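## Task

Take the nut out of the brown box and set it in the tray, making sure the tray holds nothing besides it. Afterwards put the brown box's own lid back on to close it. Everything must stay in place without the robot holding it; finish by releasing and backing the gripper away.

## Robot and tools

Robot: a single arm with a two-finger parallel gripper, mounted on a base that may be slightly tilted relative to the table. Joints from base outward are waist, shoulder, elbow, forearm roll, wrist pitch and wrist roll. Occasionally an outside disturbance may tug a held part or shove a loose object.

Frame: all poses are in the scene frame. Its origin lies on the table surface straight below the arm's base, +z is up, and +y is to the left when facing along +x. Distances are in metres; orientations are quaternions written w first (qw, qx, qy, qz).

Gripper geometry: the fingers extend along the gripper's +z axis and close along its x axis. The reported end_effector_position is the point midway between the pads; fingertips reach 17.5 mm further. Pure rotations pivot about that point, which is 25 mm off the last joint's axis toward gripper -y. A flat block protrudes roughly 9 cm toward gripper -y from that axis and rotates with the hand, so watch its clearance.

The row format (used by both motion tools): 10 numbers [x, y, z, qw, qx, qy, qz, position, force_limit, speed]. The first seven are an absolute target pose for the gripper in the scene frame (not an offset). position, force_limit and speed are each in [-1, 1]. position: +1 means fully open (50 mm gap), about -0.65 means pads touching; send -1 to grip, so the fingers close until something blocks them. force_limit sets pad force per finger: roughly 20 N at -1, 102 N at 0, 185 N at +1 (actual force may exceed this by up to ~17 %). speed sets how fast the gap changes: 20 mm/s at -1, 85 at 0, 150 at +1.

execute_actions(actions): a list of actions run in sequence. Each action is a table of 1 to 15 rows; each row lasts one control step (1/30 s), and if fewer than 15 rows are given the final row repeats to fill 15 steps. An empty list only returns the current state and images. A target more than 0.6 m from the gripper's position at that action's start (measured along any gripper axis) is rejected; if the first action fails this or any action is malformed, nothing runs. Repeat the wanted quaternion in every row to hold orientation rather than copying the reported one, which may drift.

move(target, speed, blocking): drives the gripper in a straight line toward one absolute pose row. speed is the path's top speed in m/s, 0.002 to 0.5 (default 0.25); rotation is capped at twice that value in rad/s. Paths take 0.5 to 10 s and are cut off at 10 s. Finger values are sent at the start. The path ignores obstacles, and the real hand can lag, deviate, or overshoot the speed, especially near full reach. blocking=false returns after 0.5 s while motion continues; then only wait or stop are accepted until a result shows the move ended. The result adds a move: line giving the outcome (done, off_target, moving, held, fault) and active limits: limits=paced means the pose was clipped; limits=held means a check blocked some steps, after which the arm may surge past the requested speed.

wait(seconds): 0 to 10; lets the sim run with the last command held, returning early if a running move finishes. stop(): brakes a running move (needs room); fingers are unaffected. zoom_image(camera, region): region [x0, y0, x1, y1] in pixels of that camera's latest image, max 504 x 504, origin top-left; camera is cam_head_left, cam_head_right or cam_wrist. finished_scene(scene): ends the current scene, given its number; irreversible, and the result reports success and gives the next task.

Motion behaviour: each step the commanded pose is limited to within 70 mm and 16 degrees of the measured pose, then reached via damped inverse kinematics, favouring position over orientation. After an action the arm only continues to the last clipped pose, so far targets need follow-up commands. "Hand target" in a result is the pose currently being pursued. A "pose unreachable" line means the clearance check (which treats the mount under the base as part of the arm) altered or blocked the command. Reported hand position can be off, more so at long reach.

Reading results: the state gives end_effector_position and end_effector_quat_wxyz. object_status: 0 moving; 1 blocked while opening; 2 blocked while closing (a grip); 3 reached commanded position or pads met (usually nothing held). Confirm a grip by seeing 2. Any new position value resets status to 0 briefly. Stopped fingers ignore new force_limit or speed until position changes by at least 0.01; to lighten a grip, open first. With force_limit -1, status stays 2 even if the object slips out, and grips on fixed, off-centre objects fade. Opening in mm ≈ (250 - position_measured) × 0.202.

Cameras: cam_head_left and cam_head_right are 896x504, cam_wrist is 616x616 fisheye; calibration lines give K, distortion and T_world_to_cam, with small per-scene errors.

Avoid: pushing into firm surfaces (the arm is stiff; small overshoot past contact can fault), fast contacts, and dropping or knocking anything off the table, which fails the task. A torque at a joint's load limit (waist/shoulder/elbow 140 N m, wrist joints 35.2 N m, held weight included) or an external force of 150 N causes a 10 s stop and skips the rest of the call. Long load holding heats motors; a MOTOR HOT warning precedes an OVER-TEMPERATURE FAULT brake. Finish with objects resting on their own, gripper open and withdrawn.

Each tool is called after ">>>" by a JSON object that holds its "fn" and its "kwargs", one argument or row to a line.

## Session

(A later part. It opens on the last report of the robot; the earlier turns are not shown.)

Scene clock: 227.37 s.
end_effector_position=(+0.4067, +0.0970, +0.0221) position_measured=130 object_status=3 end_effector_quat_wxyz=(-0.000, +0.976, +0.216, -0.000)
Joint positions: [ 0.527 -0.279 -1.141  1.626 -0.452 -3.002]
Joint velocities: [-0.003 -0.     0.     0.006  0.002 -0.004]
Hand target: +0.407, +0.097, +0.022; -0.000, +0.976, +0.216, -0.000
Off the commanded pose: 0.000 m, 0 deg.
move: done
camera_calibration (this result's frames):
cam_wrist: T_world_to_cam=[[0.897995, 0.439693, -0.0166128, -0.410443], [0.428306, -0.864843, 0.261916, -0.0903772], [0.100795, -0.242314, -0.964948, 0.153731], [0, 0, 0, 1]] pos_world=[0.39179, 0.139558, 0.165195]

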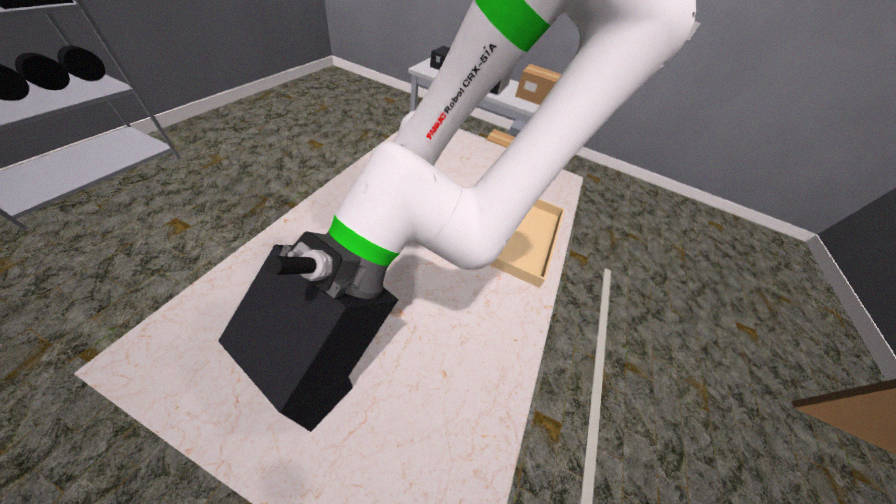

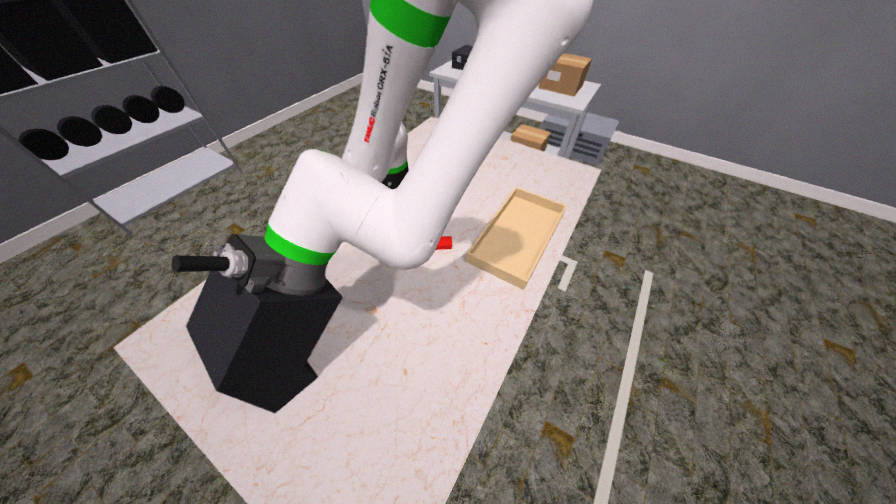

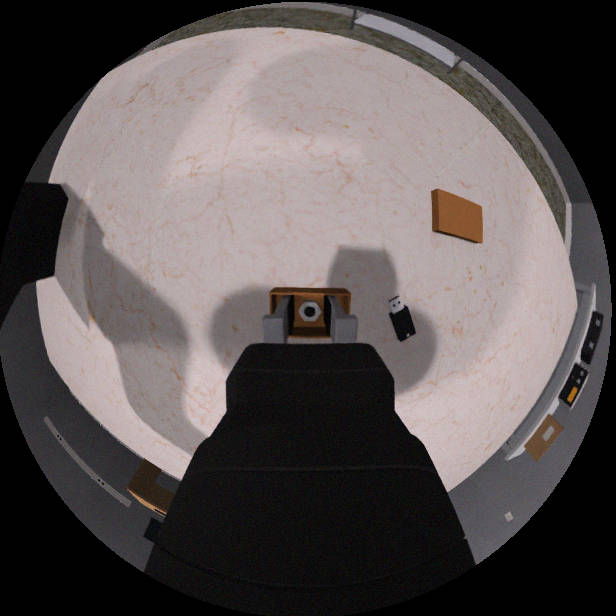

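>>> {"fn": "execute_actions", "kwargs": {
  "actions": [
    [[0.4067, 0.0969, 0.022, 0, 0.9763, 0.2164, 0, -1, -0.3, -0.5]],
    [[0.4067, 0.0969, 0.022, 0, 0.9763, 0.2164, 0, -1, -0.3, -0.5]]
  ]
}}

>>> {"fn": "zoom_image", "kwargs": {
  "camera": "cam_wrist",
  "region": [220, 200, 400, 380]
}}

Scene clock: 231.10 s.
end_effector_position=(+0.4067, +0.0969, +0.0220) position_measured=192 object_status=2 end_effector_quat_wxyz=(+0.000, +0.976, +0.216, -0.000)
Joint positions: [ 0.527 -0.279 -1.141  1.627 -0.451 -3.002]
Joint velocities: [ 0.001 -0.001  0.     0.    -0.001 -0.   ]
Hand target: +0.407, +0.097, +0.022; -0.000, +0.976, +0.216, +0.000
Off the commanded pose: 0.000 m, 0 deg.
camera_calibration (this result's frames):
cam_wrist: T_world_to_cam=[[0.897919, 0.439847, -0.0166011, -0.410352], [0.428439, -0.864739, 0.262043, -0.0904734], [0.100903, -0.242406, -0.964913, 0.153618], [0, 0, 0, 1]] pos_world=[0.391724, 0.139494, 0.165124]

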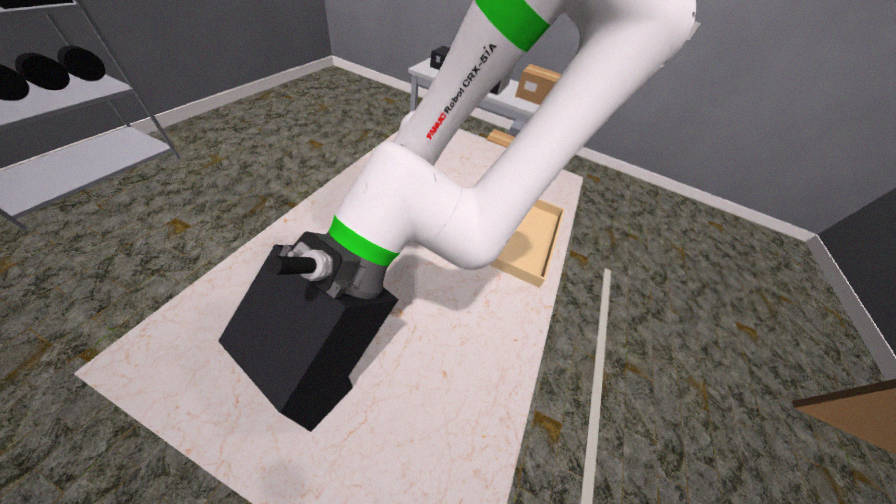

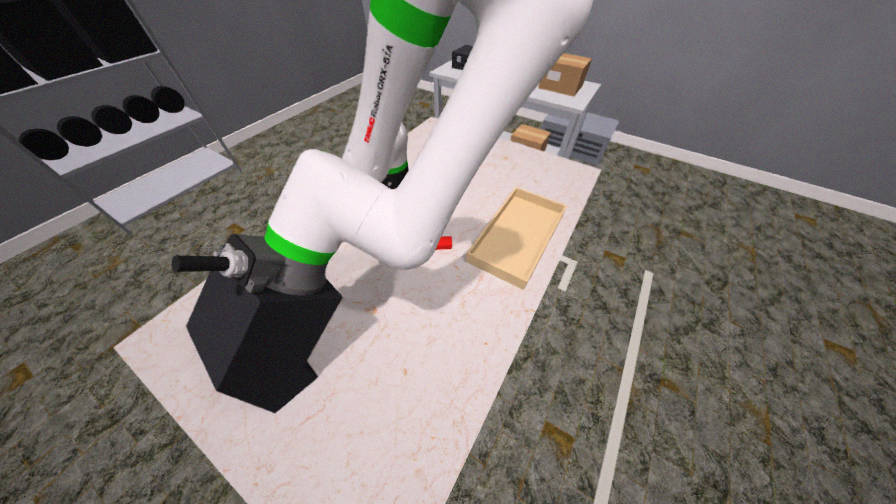

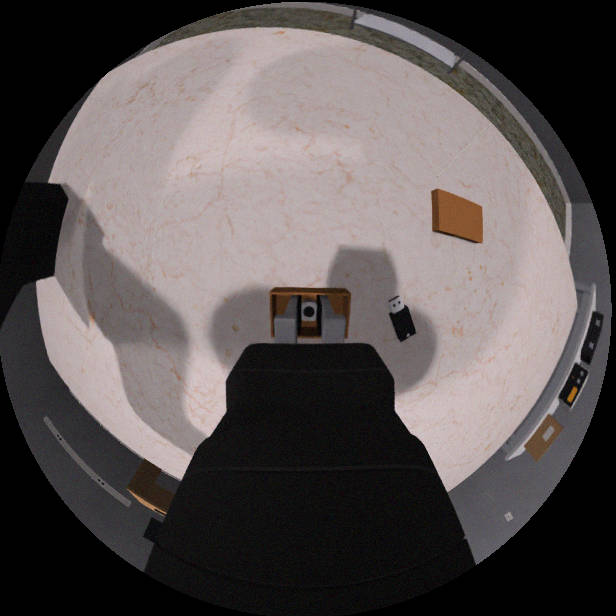

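Region (220, 200, 400, 380) of cam_wrist's 616x616 image, scaled by 2.800, with more detail than that image has.

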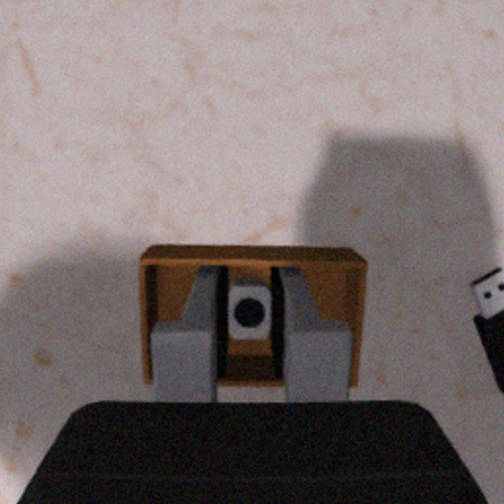

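The fingers closed over the top of the nut rather than around it. I'll reopen and go a little lower.

>>> {"fn": "execute_actions", "kwargs": {
  "actions": [
    [[0.4067, 0.0969, 0.022, 0, 0.9763, 0.2164, 0, 0.15, -0.3, 0]]
  ]
}}

>>> {"fn": "move", "kwargs": {
  "target": [0.4067, 0.0969, 0.016, 0, 0.9763, 0.2164, 0, 0.15, -0.3, 0],
  "speed": 0.008
}}

>>> {"fn": "zoom_image", "kwargs": {
  "camera": "cam_wrist",
  "region": [220, 200, 400, 380]
}}

Scene clock: 238.80 s.
end_effector_position=(+0.4067, +0.0969, +0.0220) position_measured=130 object_status=3 end_effector_quat_wxyz=(+0.000, +0.976, +0.216, -0.000)
Joint positions: [ 0.527 -0.279 -1.141  1.627 -0.451 -3.002]
Joint velocities: [-0.002  0.     0.     0.001 -0.001  0.001]
Hand target: +0.407, +0.097, +0.022; -0.000, +0.976, +0.216, +0.000
Off the commanded pose: 0.000 m, 0 deg.
camera_calibration (this result's frames):
cam_wrist: T_world_to_cam=[[0.897919, 0.439847, -0.0166012, -0.410352], [0.428439, -0.864739, 0.262043, -0.0904734], [0.100903, -0.242406, -0.964913, 0.153618], [0, 0, 0, 1]] pos_world=[0.391724, 0.139494, 0.165124]

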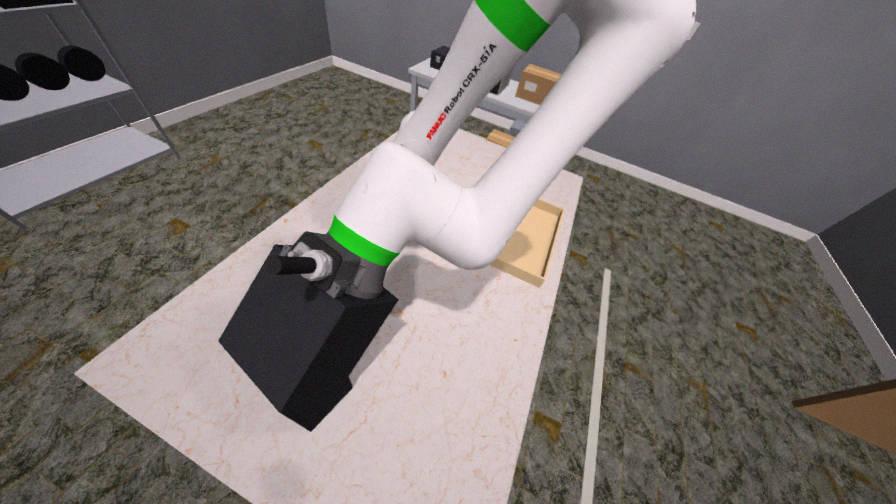

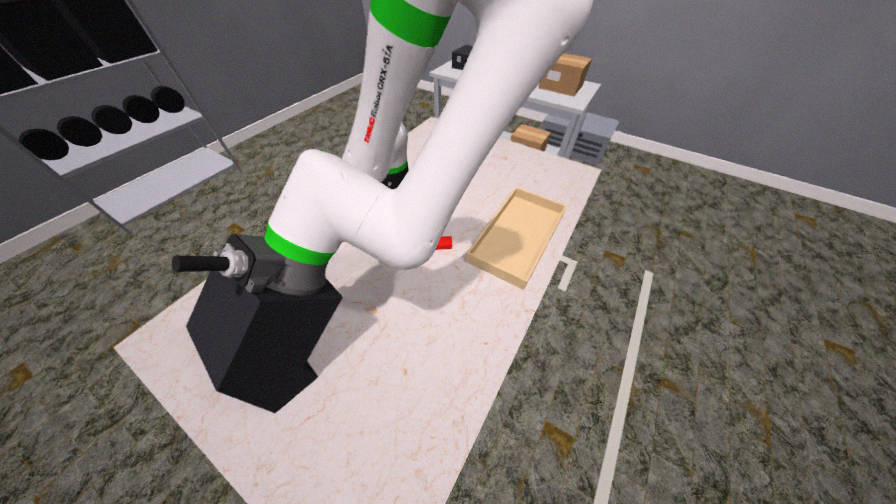

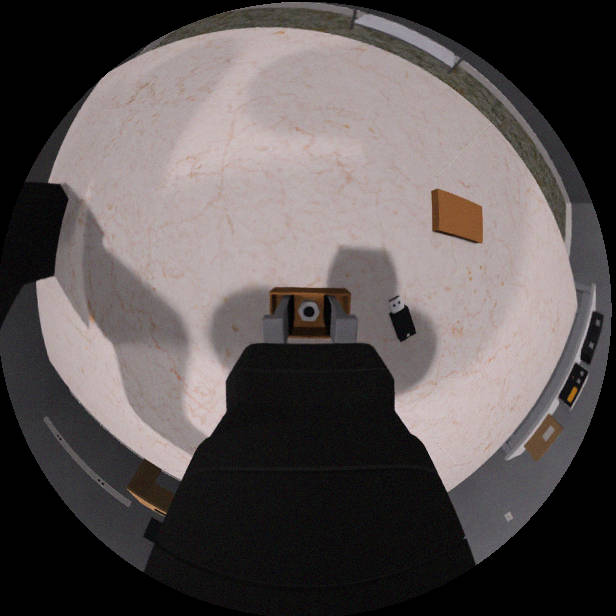

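Scene clock: 249.40 s.
end_effector_position=(+0.4073, +0.0968, +0.0190) position_measured=130 object_status=3 end_effector_quat_wxyz=(+0.000, +0.976, +0.216, +0.001)
Joint positions: [ 0.501 -0.27  -1.139  1.668 -0.436 -3.026]
Joint velocities: [-0.001 -0.    -0.    -0.001 -0.    -0.   ]
Hand target: +0.407, +0.097, +0.019; +0.000, +0.976, +0.216, +0.001
Off the commanded pose: 0.003 m, 0 deg.
FORCE FAULT: contact force on the arm reached its limit, and the arm stopped for 10 seconds. The contact can be on any part of the arm, not only on its tool. That time counts as 20 of the actions that you can send in this scene. The arm's remaining commands of this call were not run. The arm holds still and accepts commands again. Move the arm away from the contact; if what it grips holds it there, let go first. Pushing or pulling that hard again can fault the arm again.
move: fault
camera_calibration (this result's frames):
cam_wrist: T_world_to_cam=[[0.898214, 0.439307, -0.0148538, -0.411014], [0.427449, -0.865094, 0.262487, -0.0896417], [0.102462, -0.242119, -0.964821, 0.150017], [0, 0, 0, 1]] pos_world=[0.392125, 0.139334, 0.162164]

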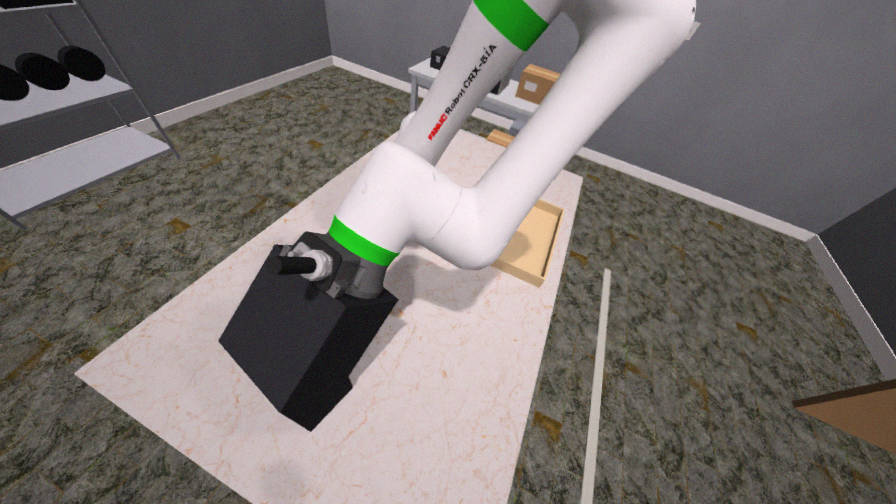

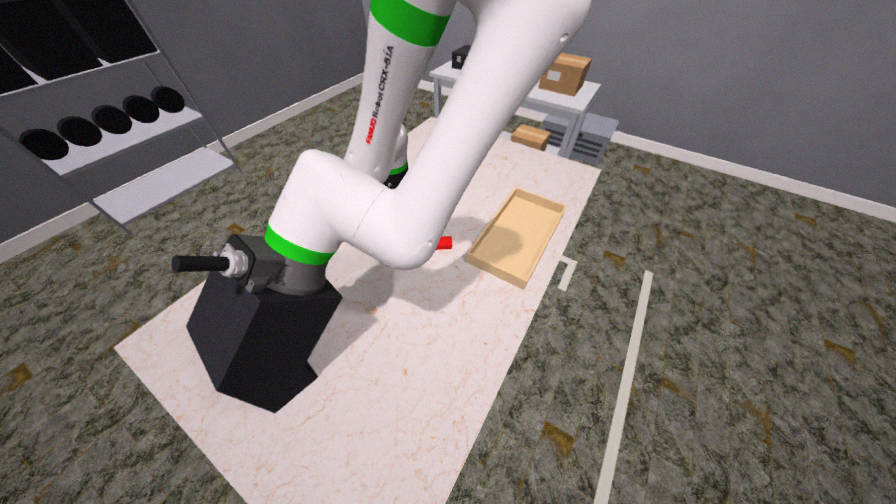

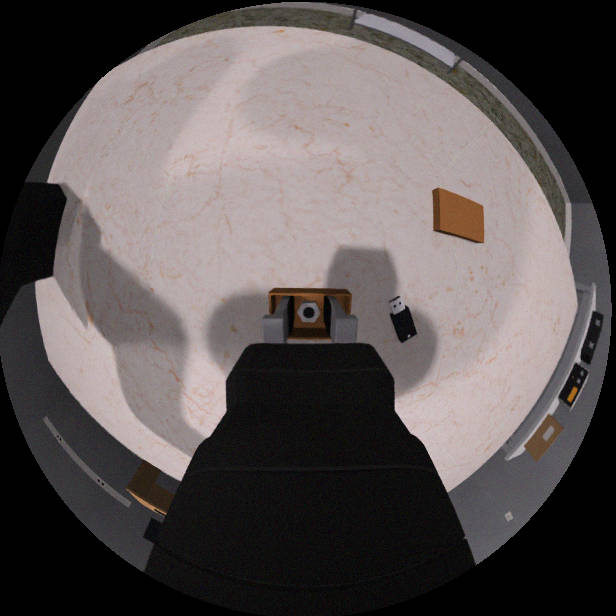

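Region (220, 200, 400, 380) of cam_wrist's 616x616 image, scaled by 2.800, with more detail than that image has.

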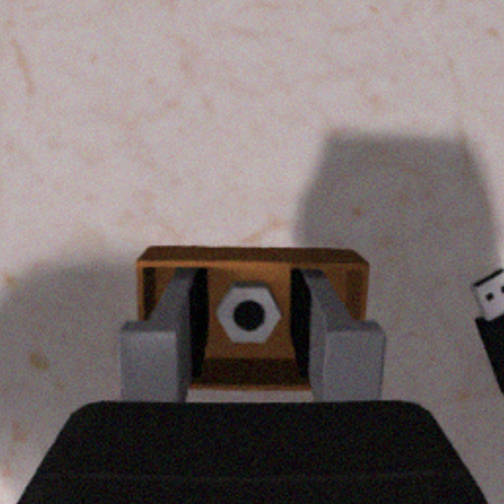

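The arm faulted on a contact at about z=0.019. I'll back off slightly and close here to see what the fingers meet.

>>> {"fn": "execute_actions", "kwargs": {
  "actions": [
    [[0.4067, 0.0969, 0.0205, 0, 0.9763, 0.2164, 0, 0.15, -0.3, 0]],
    [[0.4067, 0.0969, 0.0205, 0, 0.9763, 0.2164, 0, -1, -0.3, -0.6]],
    [[0.4067, 0.0969, 0.0205, 0, 0.9763, 0.2164, 0, -1, -0.3, -0.6]]
  ]
}}

>>> {"fn": "zoom_image", "kwargs": {
  "camera": "cam_wrist",
  "region": [220, 200, 400, 380]
}}

Scene clock: 278.37 s.
end_effector_position=(+0.4067, +0.0969, +0.0205) position_measured=189 object_status=2 end_effector_quat_wxyz=(-0.000, +0.976, +0.216, -0.000)
Joint positions: [ 0.516 -0.274 -1.14   1.644 -0.445 -3.012]
Joint velocities: [ 0.001 -0.     0.    -0.     0.    -0.001]
Hand target: +0.407, +0.097, +0.020; -0.000, +0.976, +0.216, +0.000
Off the commanded pose: 0.000 m, 0 deg.
camera_calibration (this result's frames):
cam_wrist: T_world_to_cam=[[0.897923, 0.439839, -0.0165829, -0.410393], [0.428426, -0.864744, 0.262047, -0.0900797], [0.100919, -0.242403, -0.964913, 0.152165], [0, 0, 0, 1]] pos_world=[0.391737, 0.139496, 0.163626]

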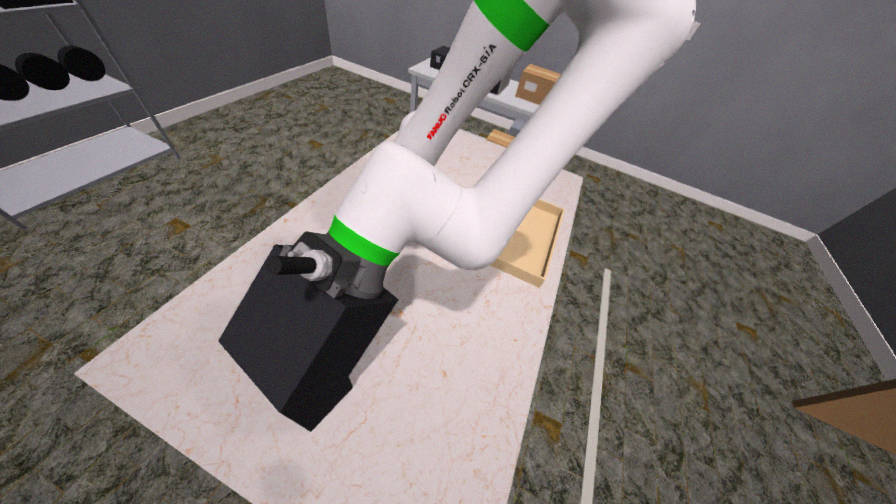

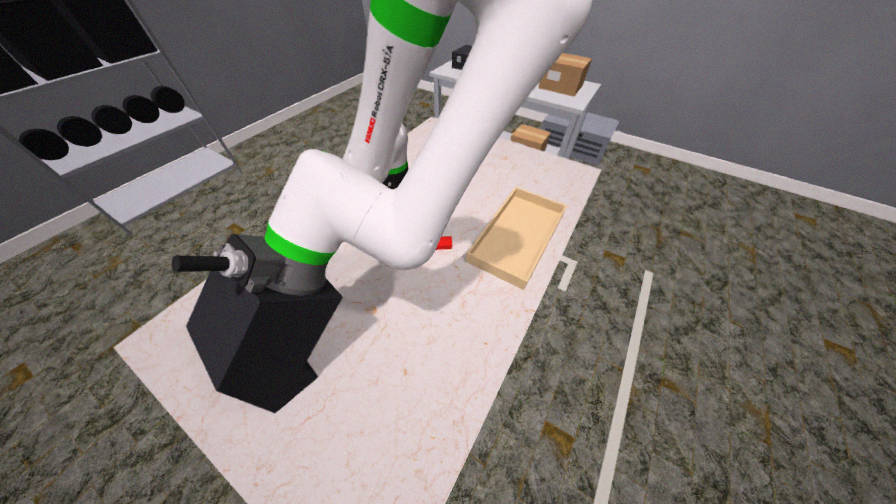

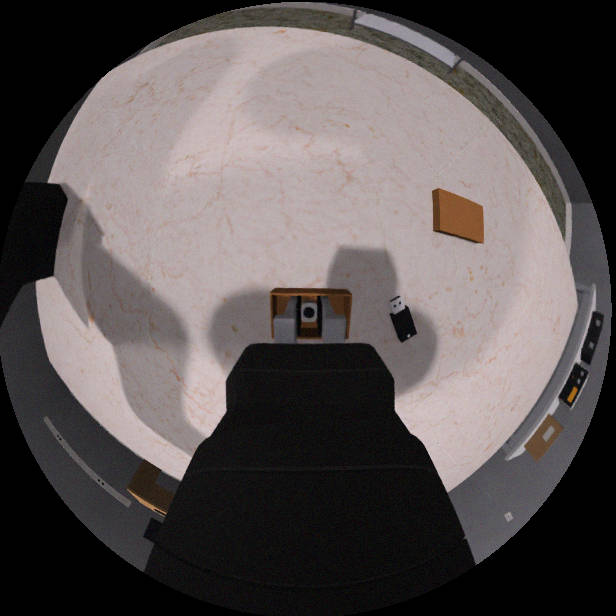

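Region (220, 200, 400, 380) of cam_wrist's 616x616 image, scaled by 2.800, with more detail than that image has.

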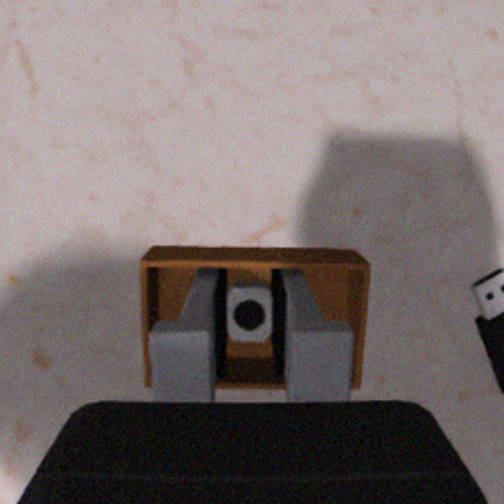

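The reading is about the same, so this may be a real grip with the nut's corners sinking into the soft pads. I'll lift and check.

>>> {"fn": "move", "kwargs": {
  "target": [0.4067, 0.0969, 0.07, 0, 0.9763, 0.2164, 0, -1, -0.3, -0.6],
  "speed": 0.04
}}

>>> {"fn": "zoom_image", "kwargs": {
  "camera": "cam_wrist",
  "region": [220, 200, 400, 380]
}}

Scene clock: 283.33 s.
end_effector_position=(+0.4071, +0.0966, +0.0698) position_measured=189 object_status=2 end_effector_quat_wxyz=(+0.000, +0.976, +0.217, +0.000)
Joint positions: [ 0.828 -0.43  -1.143  1.23  -0.685 -2.787]
Joint velocities: [ 0.001 -0.001  0.    -0.001 -0.001  0.001]
Hand target: +0.407, +0.097, +0.070; +0.000, +0.976, +0.217, +0.000
Off the commanded pose: 0.001 m, 0 deg.
move: done
camera_calibration (this result's frames):
cam_wrist: T_world_to_cam=[[0.897687, 0.440342, -0.0160124, -0.409768], [0.428679, -0.864351, 0.26293, -0.103597], [0.101939, -0.242893, -0.964682, 0.199209], [0, 0, 0, 1]] pos_world=[0.391946, 0.13928, 0.212851]

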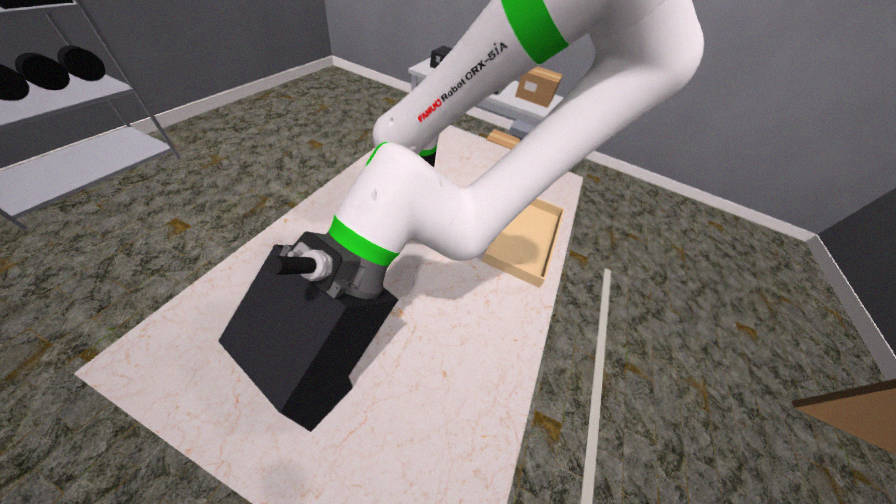

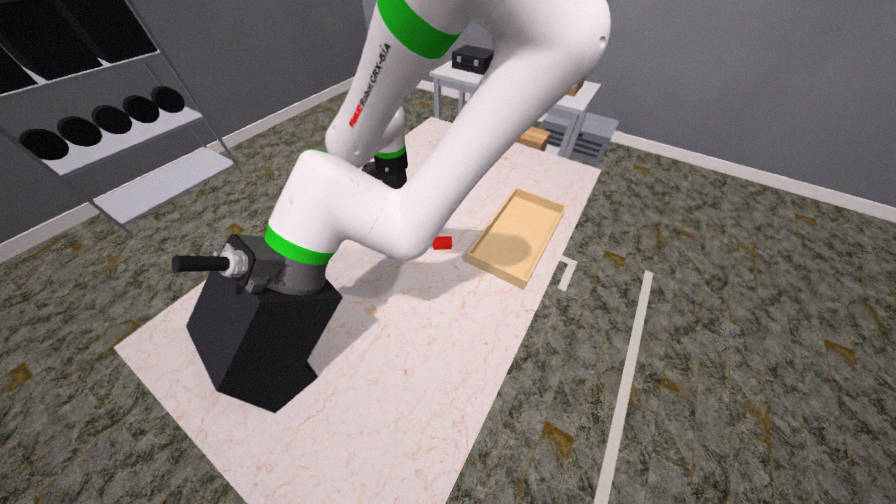

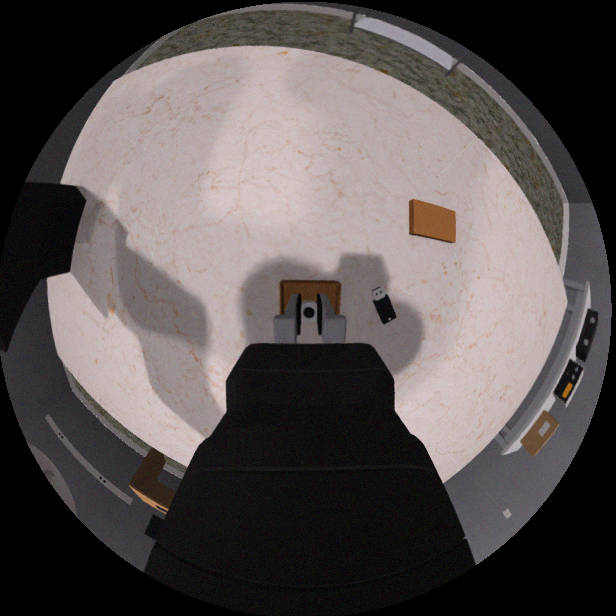

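Region (220, 200, 400, 380) of cam_wrist's 616x616 image, scaled by 2.800, with more detail than that image has.

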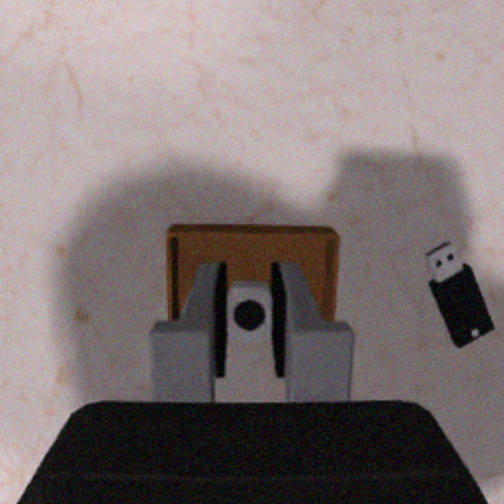

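The nut came up with the gripper. Next I'll carry it to the tray, whose centre is around (0.60, -0.295).

>>> {"fn": "move", "kwargs": {
  "target": [0.43, 0.06, 0.13, 0, 0.9763, 0.2164, 0, -1, -0.3, -0.6],
  "speed": 0.15
}}

>>> {"fn": "move", "kwargs": {
  "target": [0.60, -0.295, 0.13, 0, 0.5373, 0.8434, 0, -1, -0.3, -0.6],
  "speed": 0.25
}}

Scene clock: 308.97 s.
end_effector_position=(+0.4304, +0.0601, +0.1297) position_measured=189 object_status=2 end_effector_quat_wxyz=(+0.000, +0.976, +0.217, +0.000)
Joint positions: [ 1.    -0.659 -1.076  0.953 -0.952 -2.521]
Joint velocities: [ 0.    -0.001  0.     0.    -0.001  0.001]
Hand target: +0.430, +0.060, +0.130; +0.000, +0.976, +0.217, +0.000
Off the commanded pose: 0.001 m, 0 deg.
move: done
camera_calibration (this result's frames):
cam_wrist: T_world_to_cam=[[0.897813, 0.440086, -0.0160142, -0.413737], [0.428461, -0.864537, 0.262673, -0.160827], [0.101754, -0.242692, -0.964752, 0.245865], [0, 0, 0, 1]] pos_world=[0.415349, 0.102708, 0.272818]

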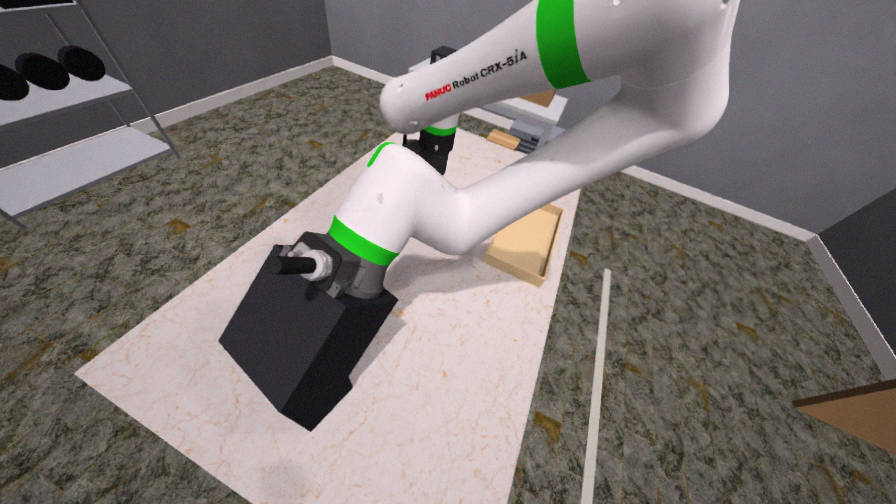

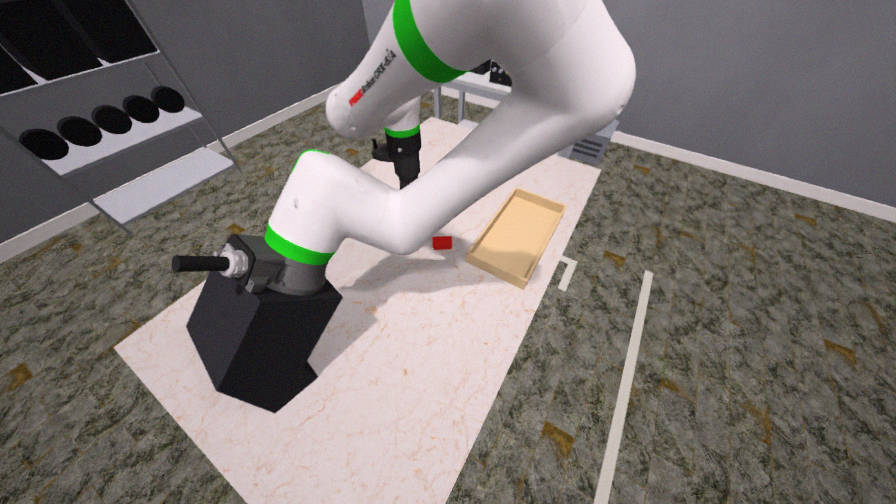

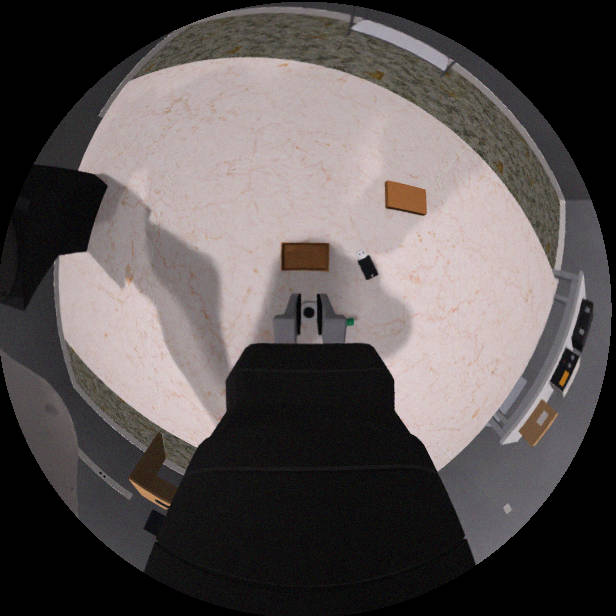

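Scene clock: 312.60 s.
end_effector_position=(+0.6008, -0.2946, +0.1291) position_measured=189 object_status=2 end_effector_quat_wxyz=(-0.000, +0.538, +0.843, +0.000)
Joint positions: [-0.146 -0.26  -0.166 -0.049 -0.826  0.713]
Joint velocities: [-0.002  0.001  0.002 -0.003 -0.001  0.005]
Hand target: +0.601, -0.295, +0.129; -0.000, +0.538, +0.843, +0.000
Off the commanded pose: 0.001 m, 0 deg.
move: done
camera_calibration (this result's frames):
cam_wrist: T_world_to_cam=[[-0.437828, 0.898912, -0.0162264, 0.526998], [0.865697, 0.426384, 0.262232, -0.422648], [0.242642, 0.100765, -0.964869, 0.158426], [0, 0, 0, 1]] pos_world=[0.558179, -0.309479, 0.272243]

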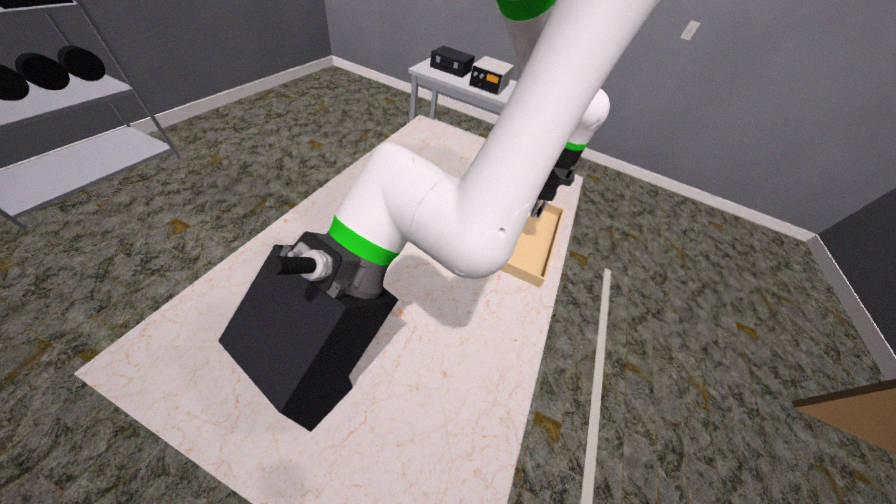

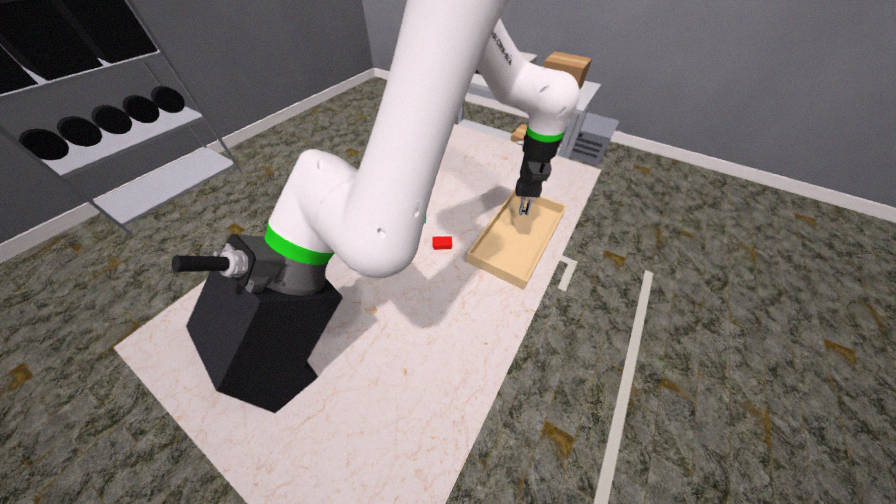

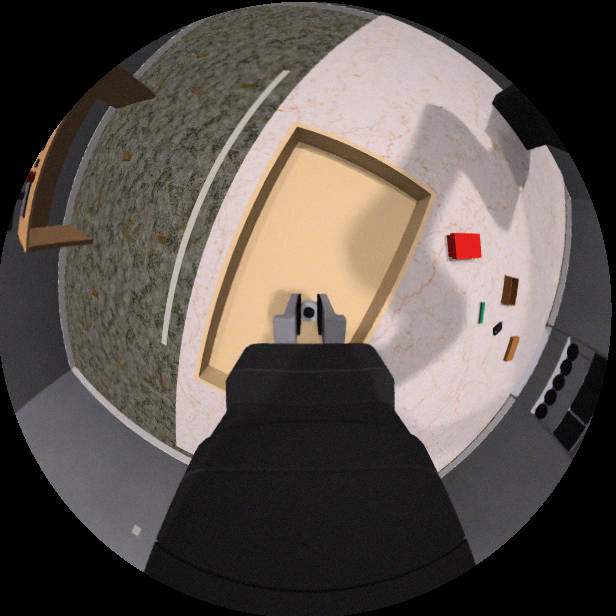

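>>> {"fn": "move", "kwargs": {
  "target": [0.60, -0.295, 0.036, 0, 0.5373, 0.8434, 0, -1, -0.3, -0.6],
  "speed": 0.08
}}

>>> {"fn": "execute_actions", "kwargs": {
  "actions": [
    [[0.60, -0.295, 0.036, 0, 0.5373, 0.8434, 0, 0.4, -0.3, 0]],
    [[0.60, -0.295, 0.036, 0, 0.5373, 0.8434, 0, 0.4, -0.3, 0]]
  ]
}}

>>> {"fn": "zoom_image", "kwargs": {
  "camera": "cam_wrist",
  "region": [220, 200, 400, 380]
}}

Scene clock: 317.63 s.
end_effector_position=(+0.5999, -0.2948, +0.0362) position_measured=189 object_status=2 end_effector_quat_wxyz=(+0.000, +0.537, +0.843, +0.000)
Joint positions: [-0.138 -0.091 -0.171 -0.049 -0.652  0.716]
Joint velocities: [ 0.002  0.001 -0.    -0.    -0.     0.   ]
Hand target: +0.600, -0.295, +0.036; +0.000, +0.537, +0.843, -0.000
Off the commanded pose: 0.000 m, 0 deg.
move: done
camera_calibration (this result's frames):
cam_wrist: T_world_to_cam=[[-0.43994, 0.897874, -0.0166082, 0.526251], [0.864686, 0.428526, 0.262077, -0.396118], [0.242429, 0.100937, -0.964904, 0.0691734], [0, 0, 0, 1]] pos_world=[0.557267, -0.309742, 0.179299]

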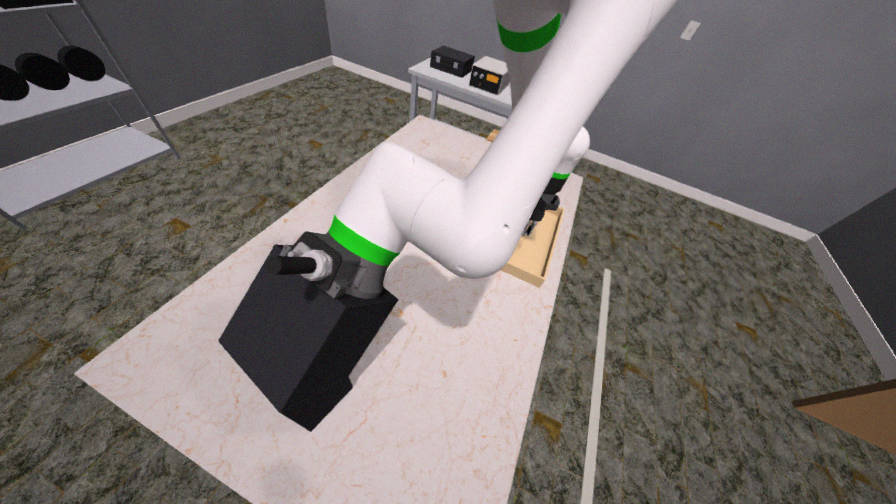

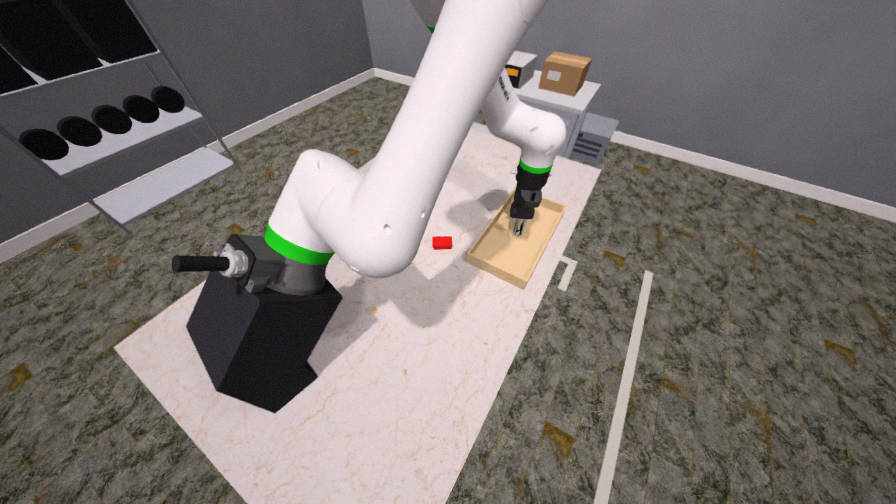

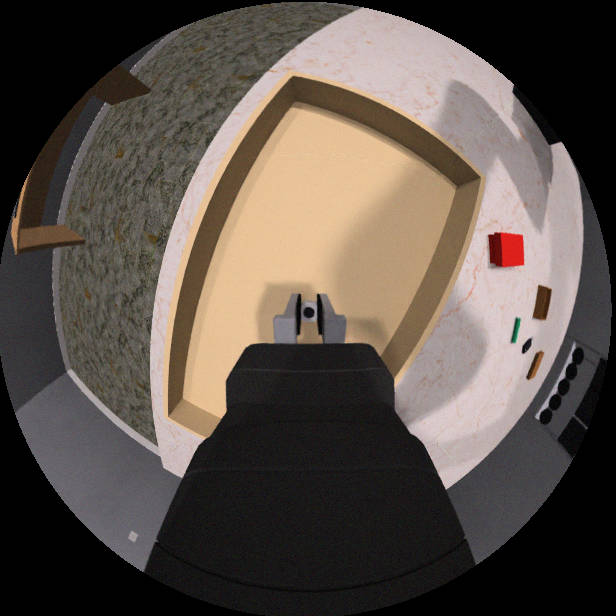

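Scene clock: 318.63 s.
end_effector_position=(+0.6000, -0.2950, +0.0360) position_measured=92 object_status=3 end_effector_quat_wxyz=(-0.000, +0.537, +0.843, -0.000)
Joint positions: [-0.138 -0.091 -0.17  -0.05  -0.652  0.717]
Joint velocities: [ 0.     0.     0.    -0.    -0.    -0.001]
Hand target: +0.600, -0.295, +0.036; +0.000, +0.537, +0.843, -0.000
Off the commanded pose: 0.000 m, 0 deg.
camera_calibration (this result's frames):
cam_wrist: T_world_to_cam=[[-0.439917, 0.897885, -0.0165823, 0.526496], [0.864707, 0.428501, 0.262047, -0.396111], [0.242394, 0.10094, -0.964913, 0.0690175], [0, 0, 0, 1]] pos_world=[0.557405, -0.309966, 0.179126]

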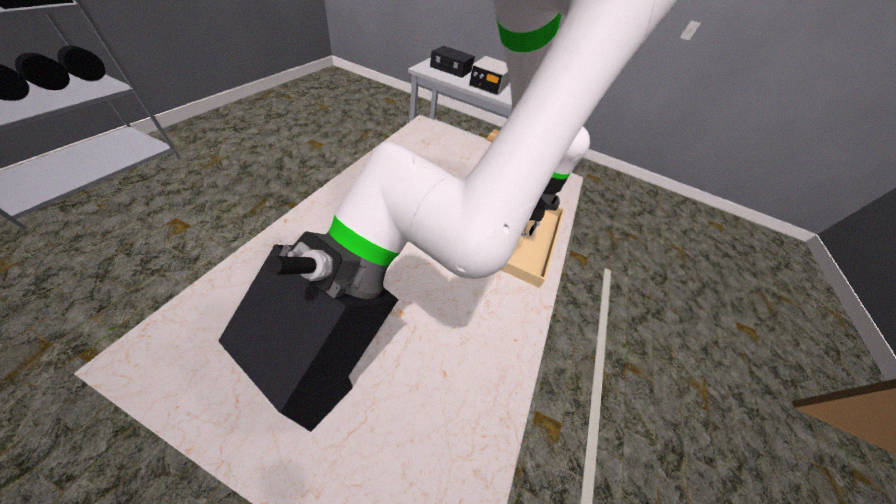

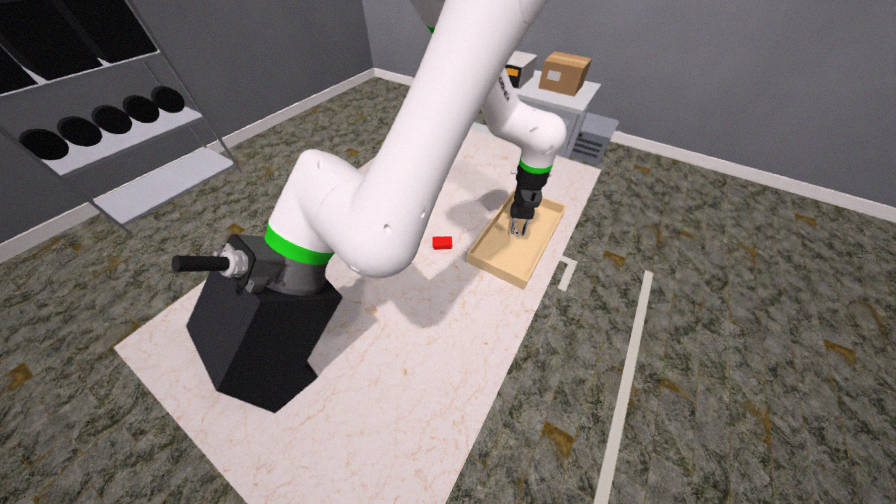

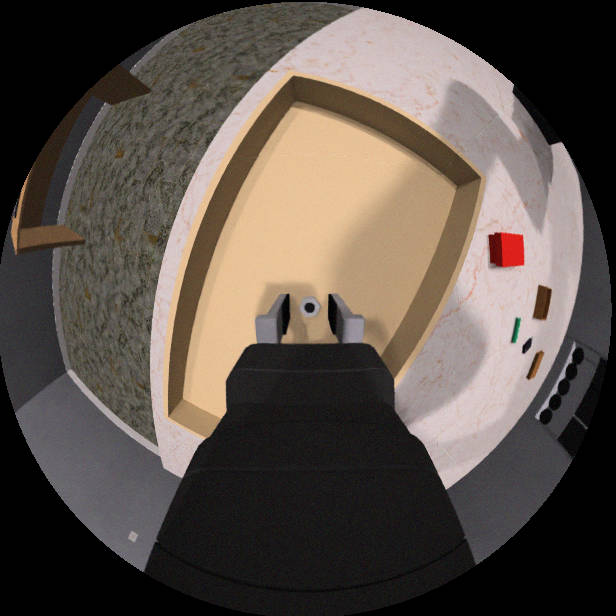

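Region (220, 200, 400, 380) of cam_wrist's 616x616 image, scaled by 2.800, with more detail than that image has.

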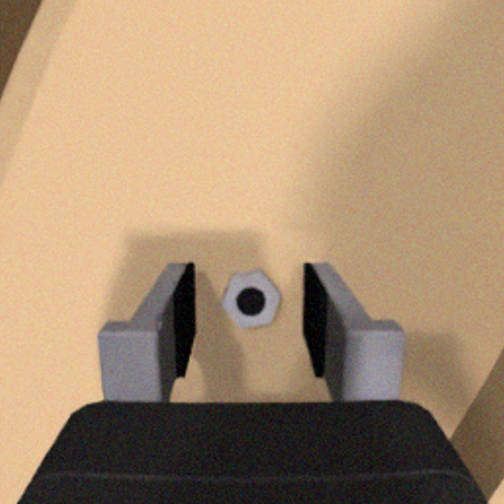

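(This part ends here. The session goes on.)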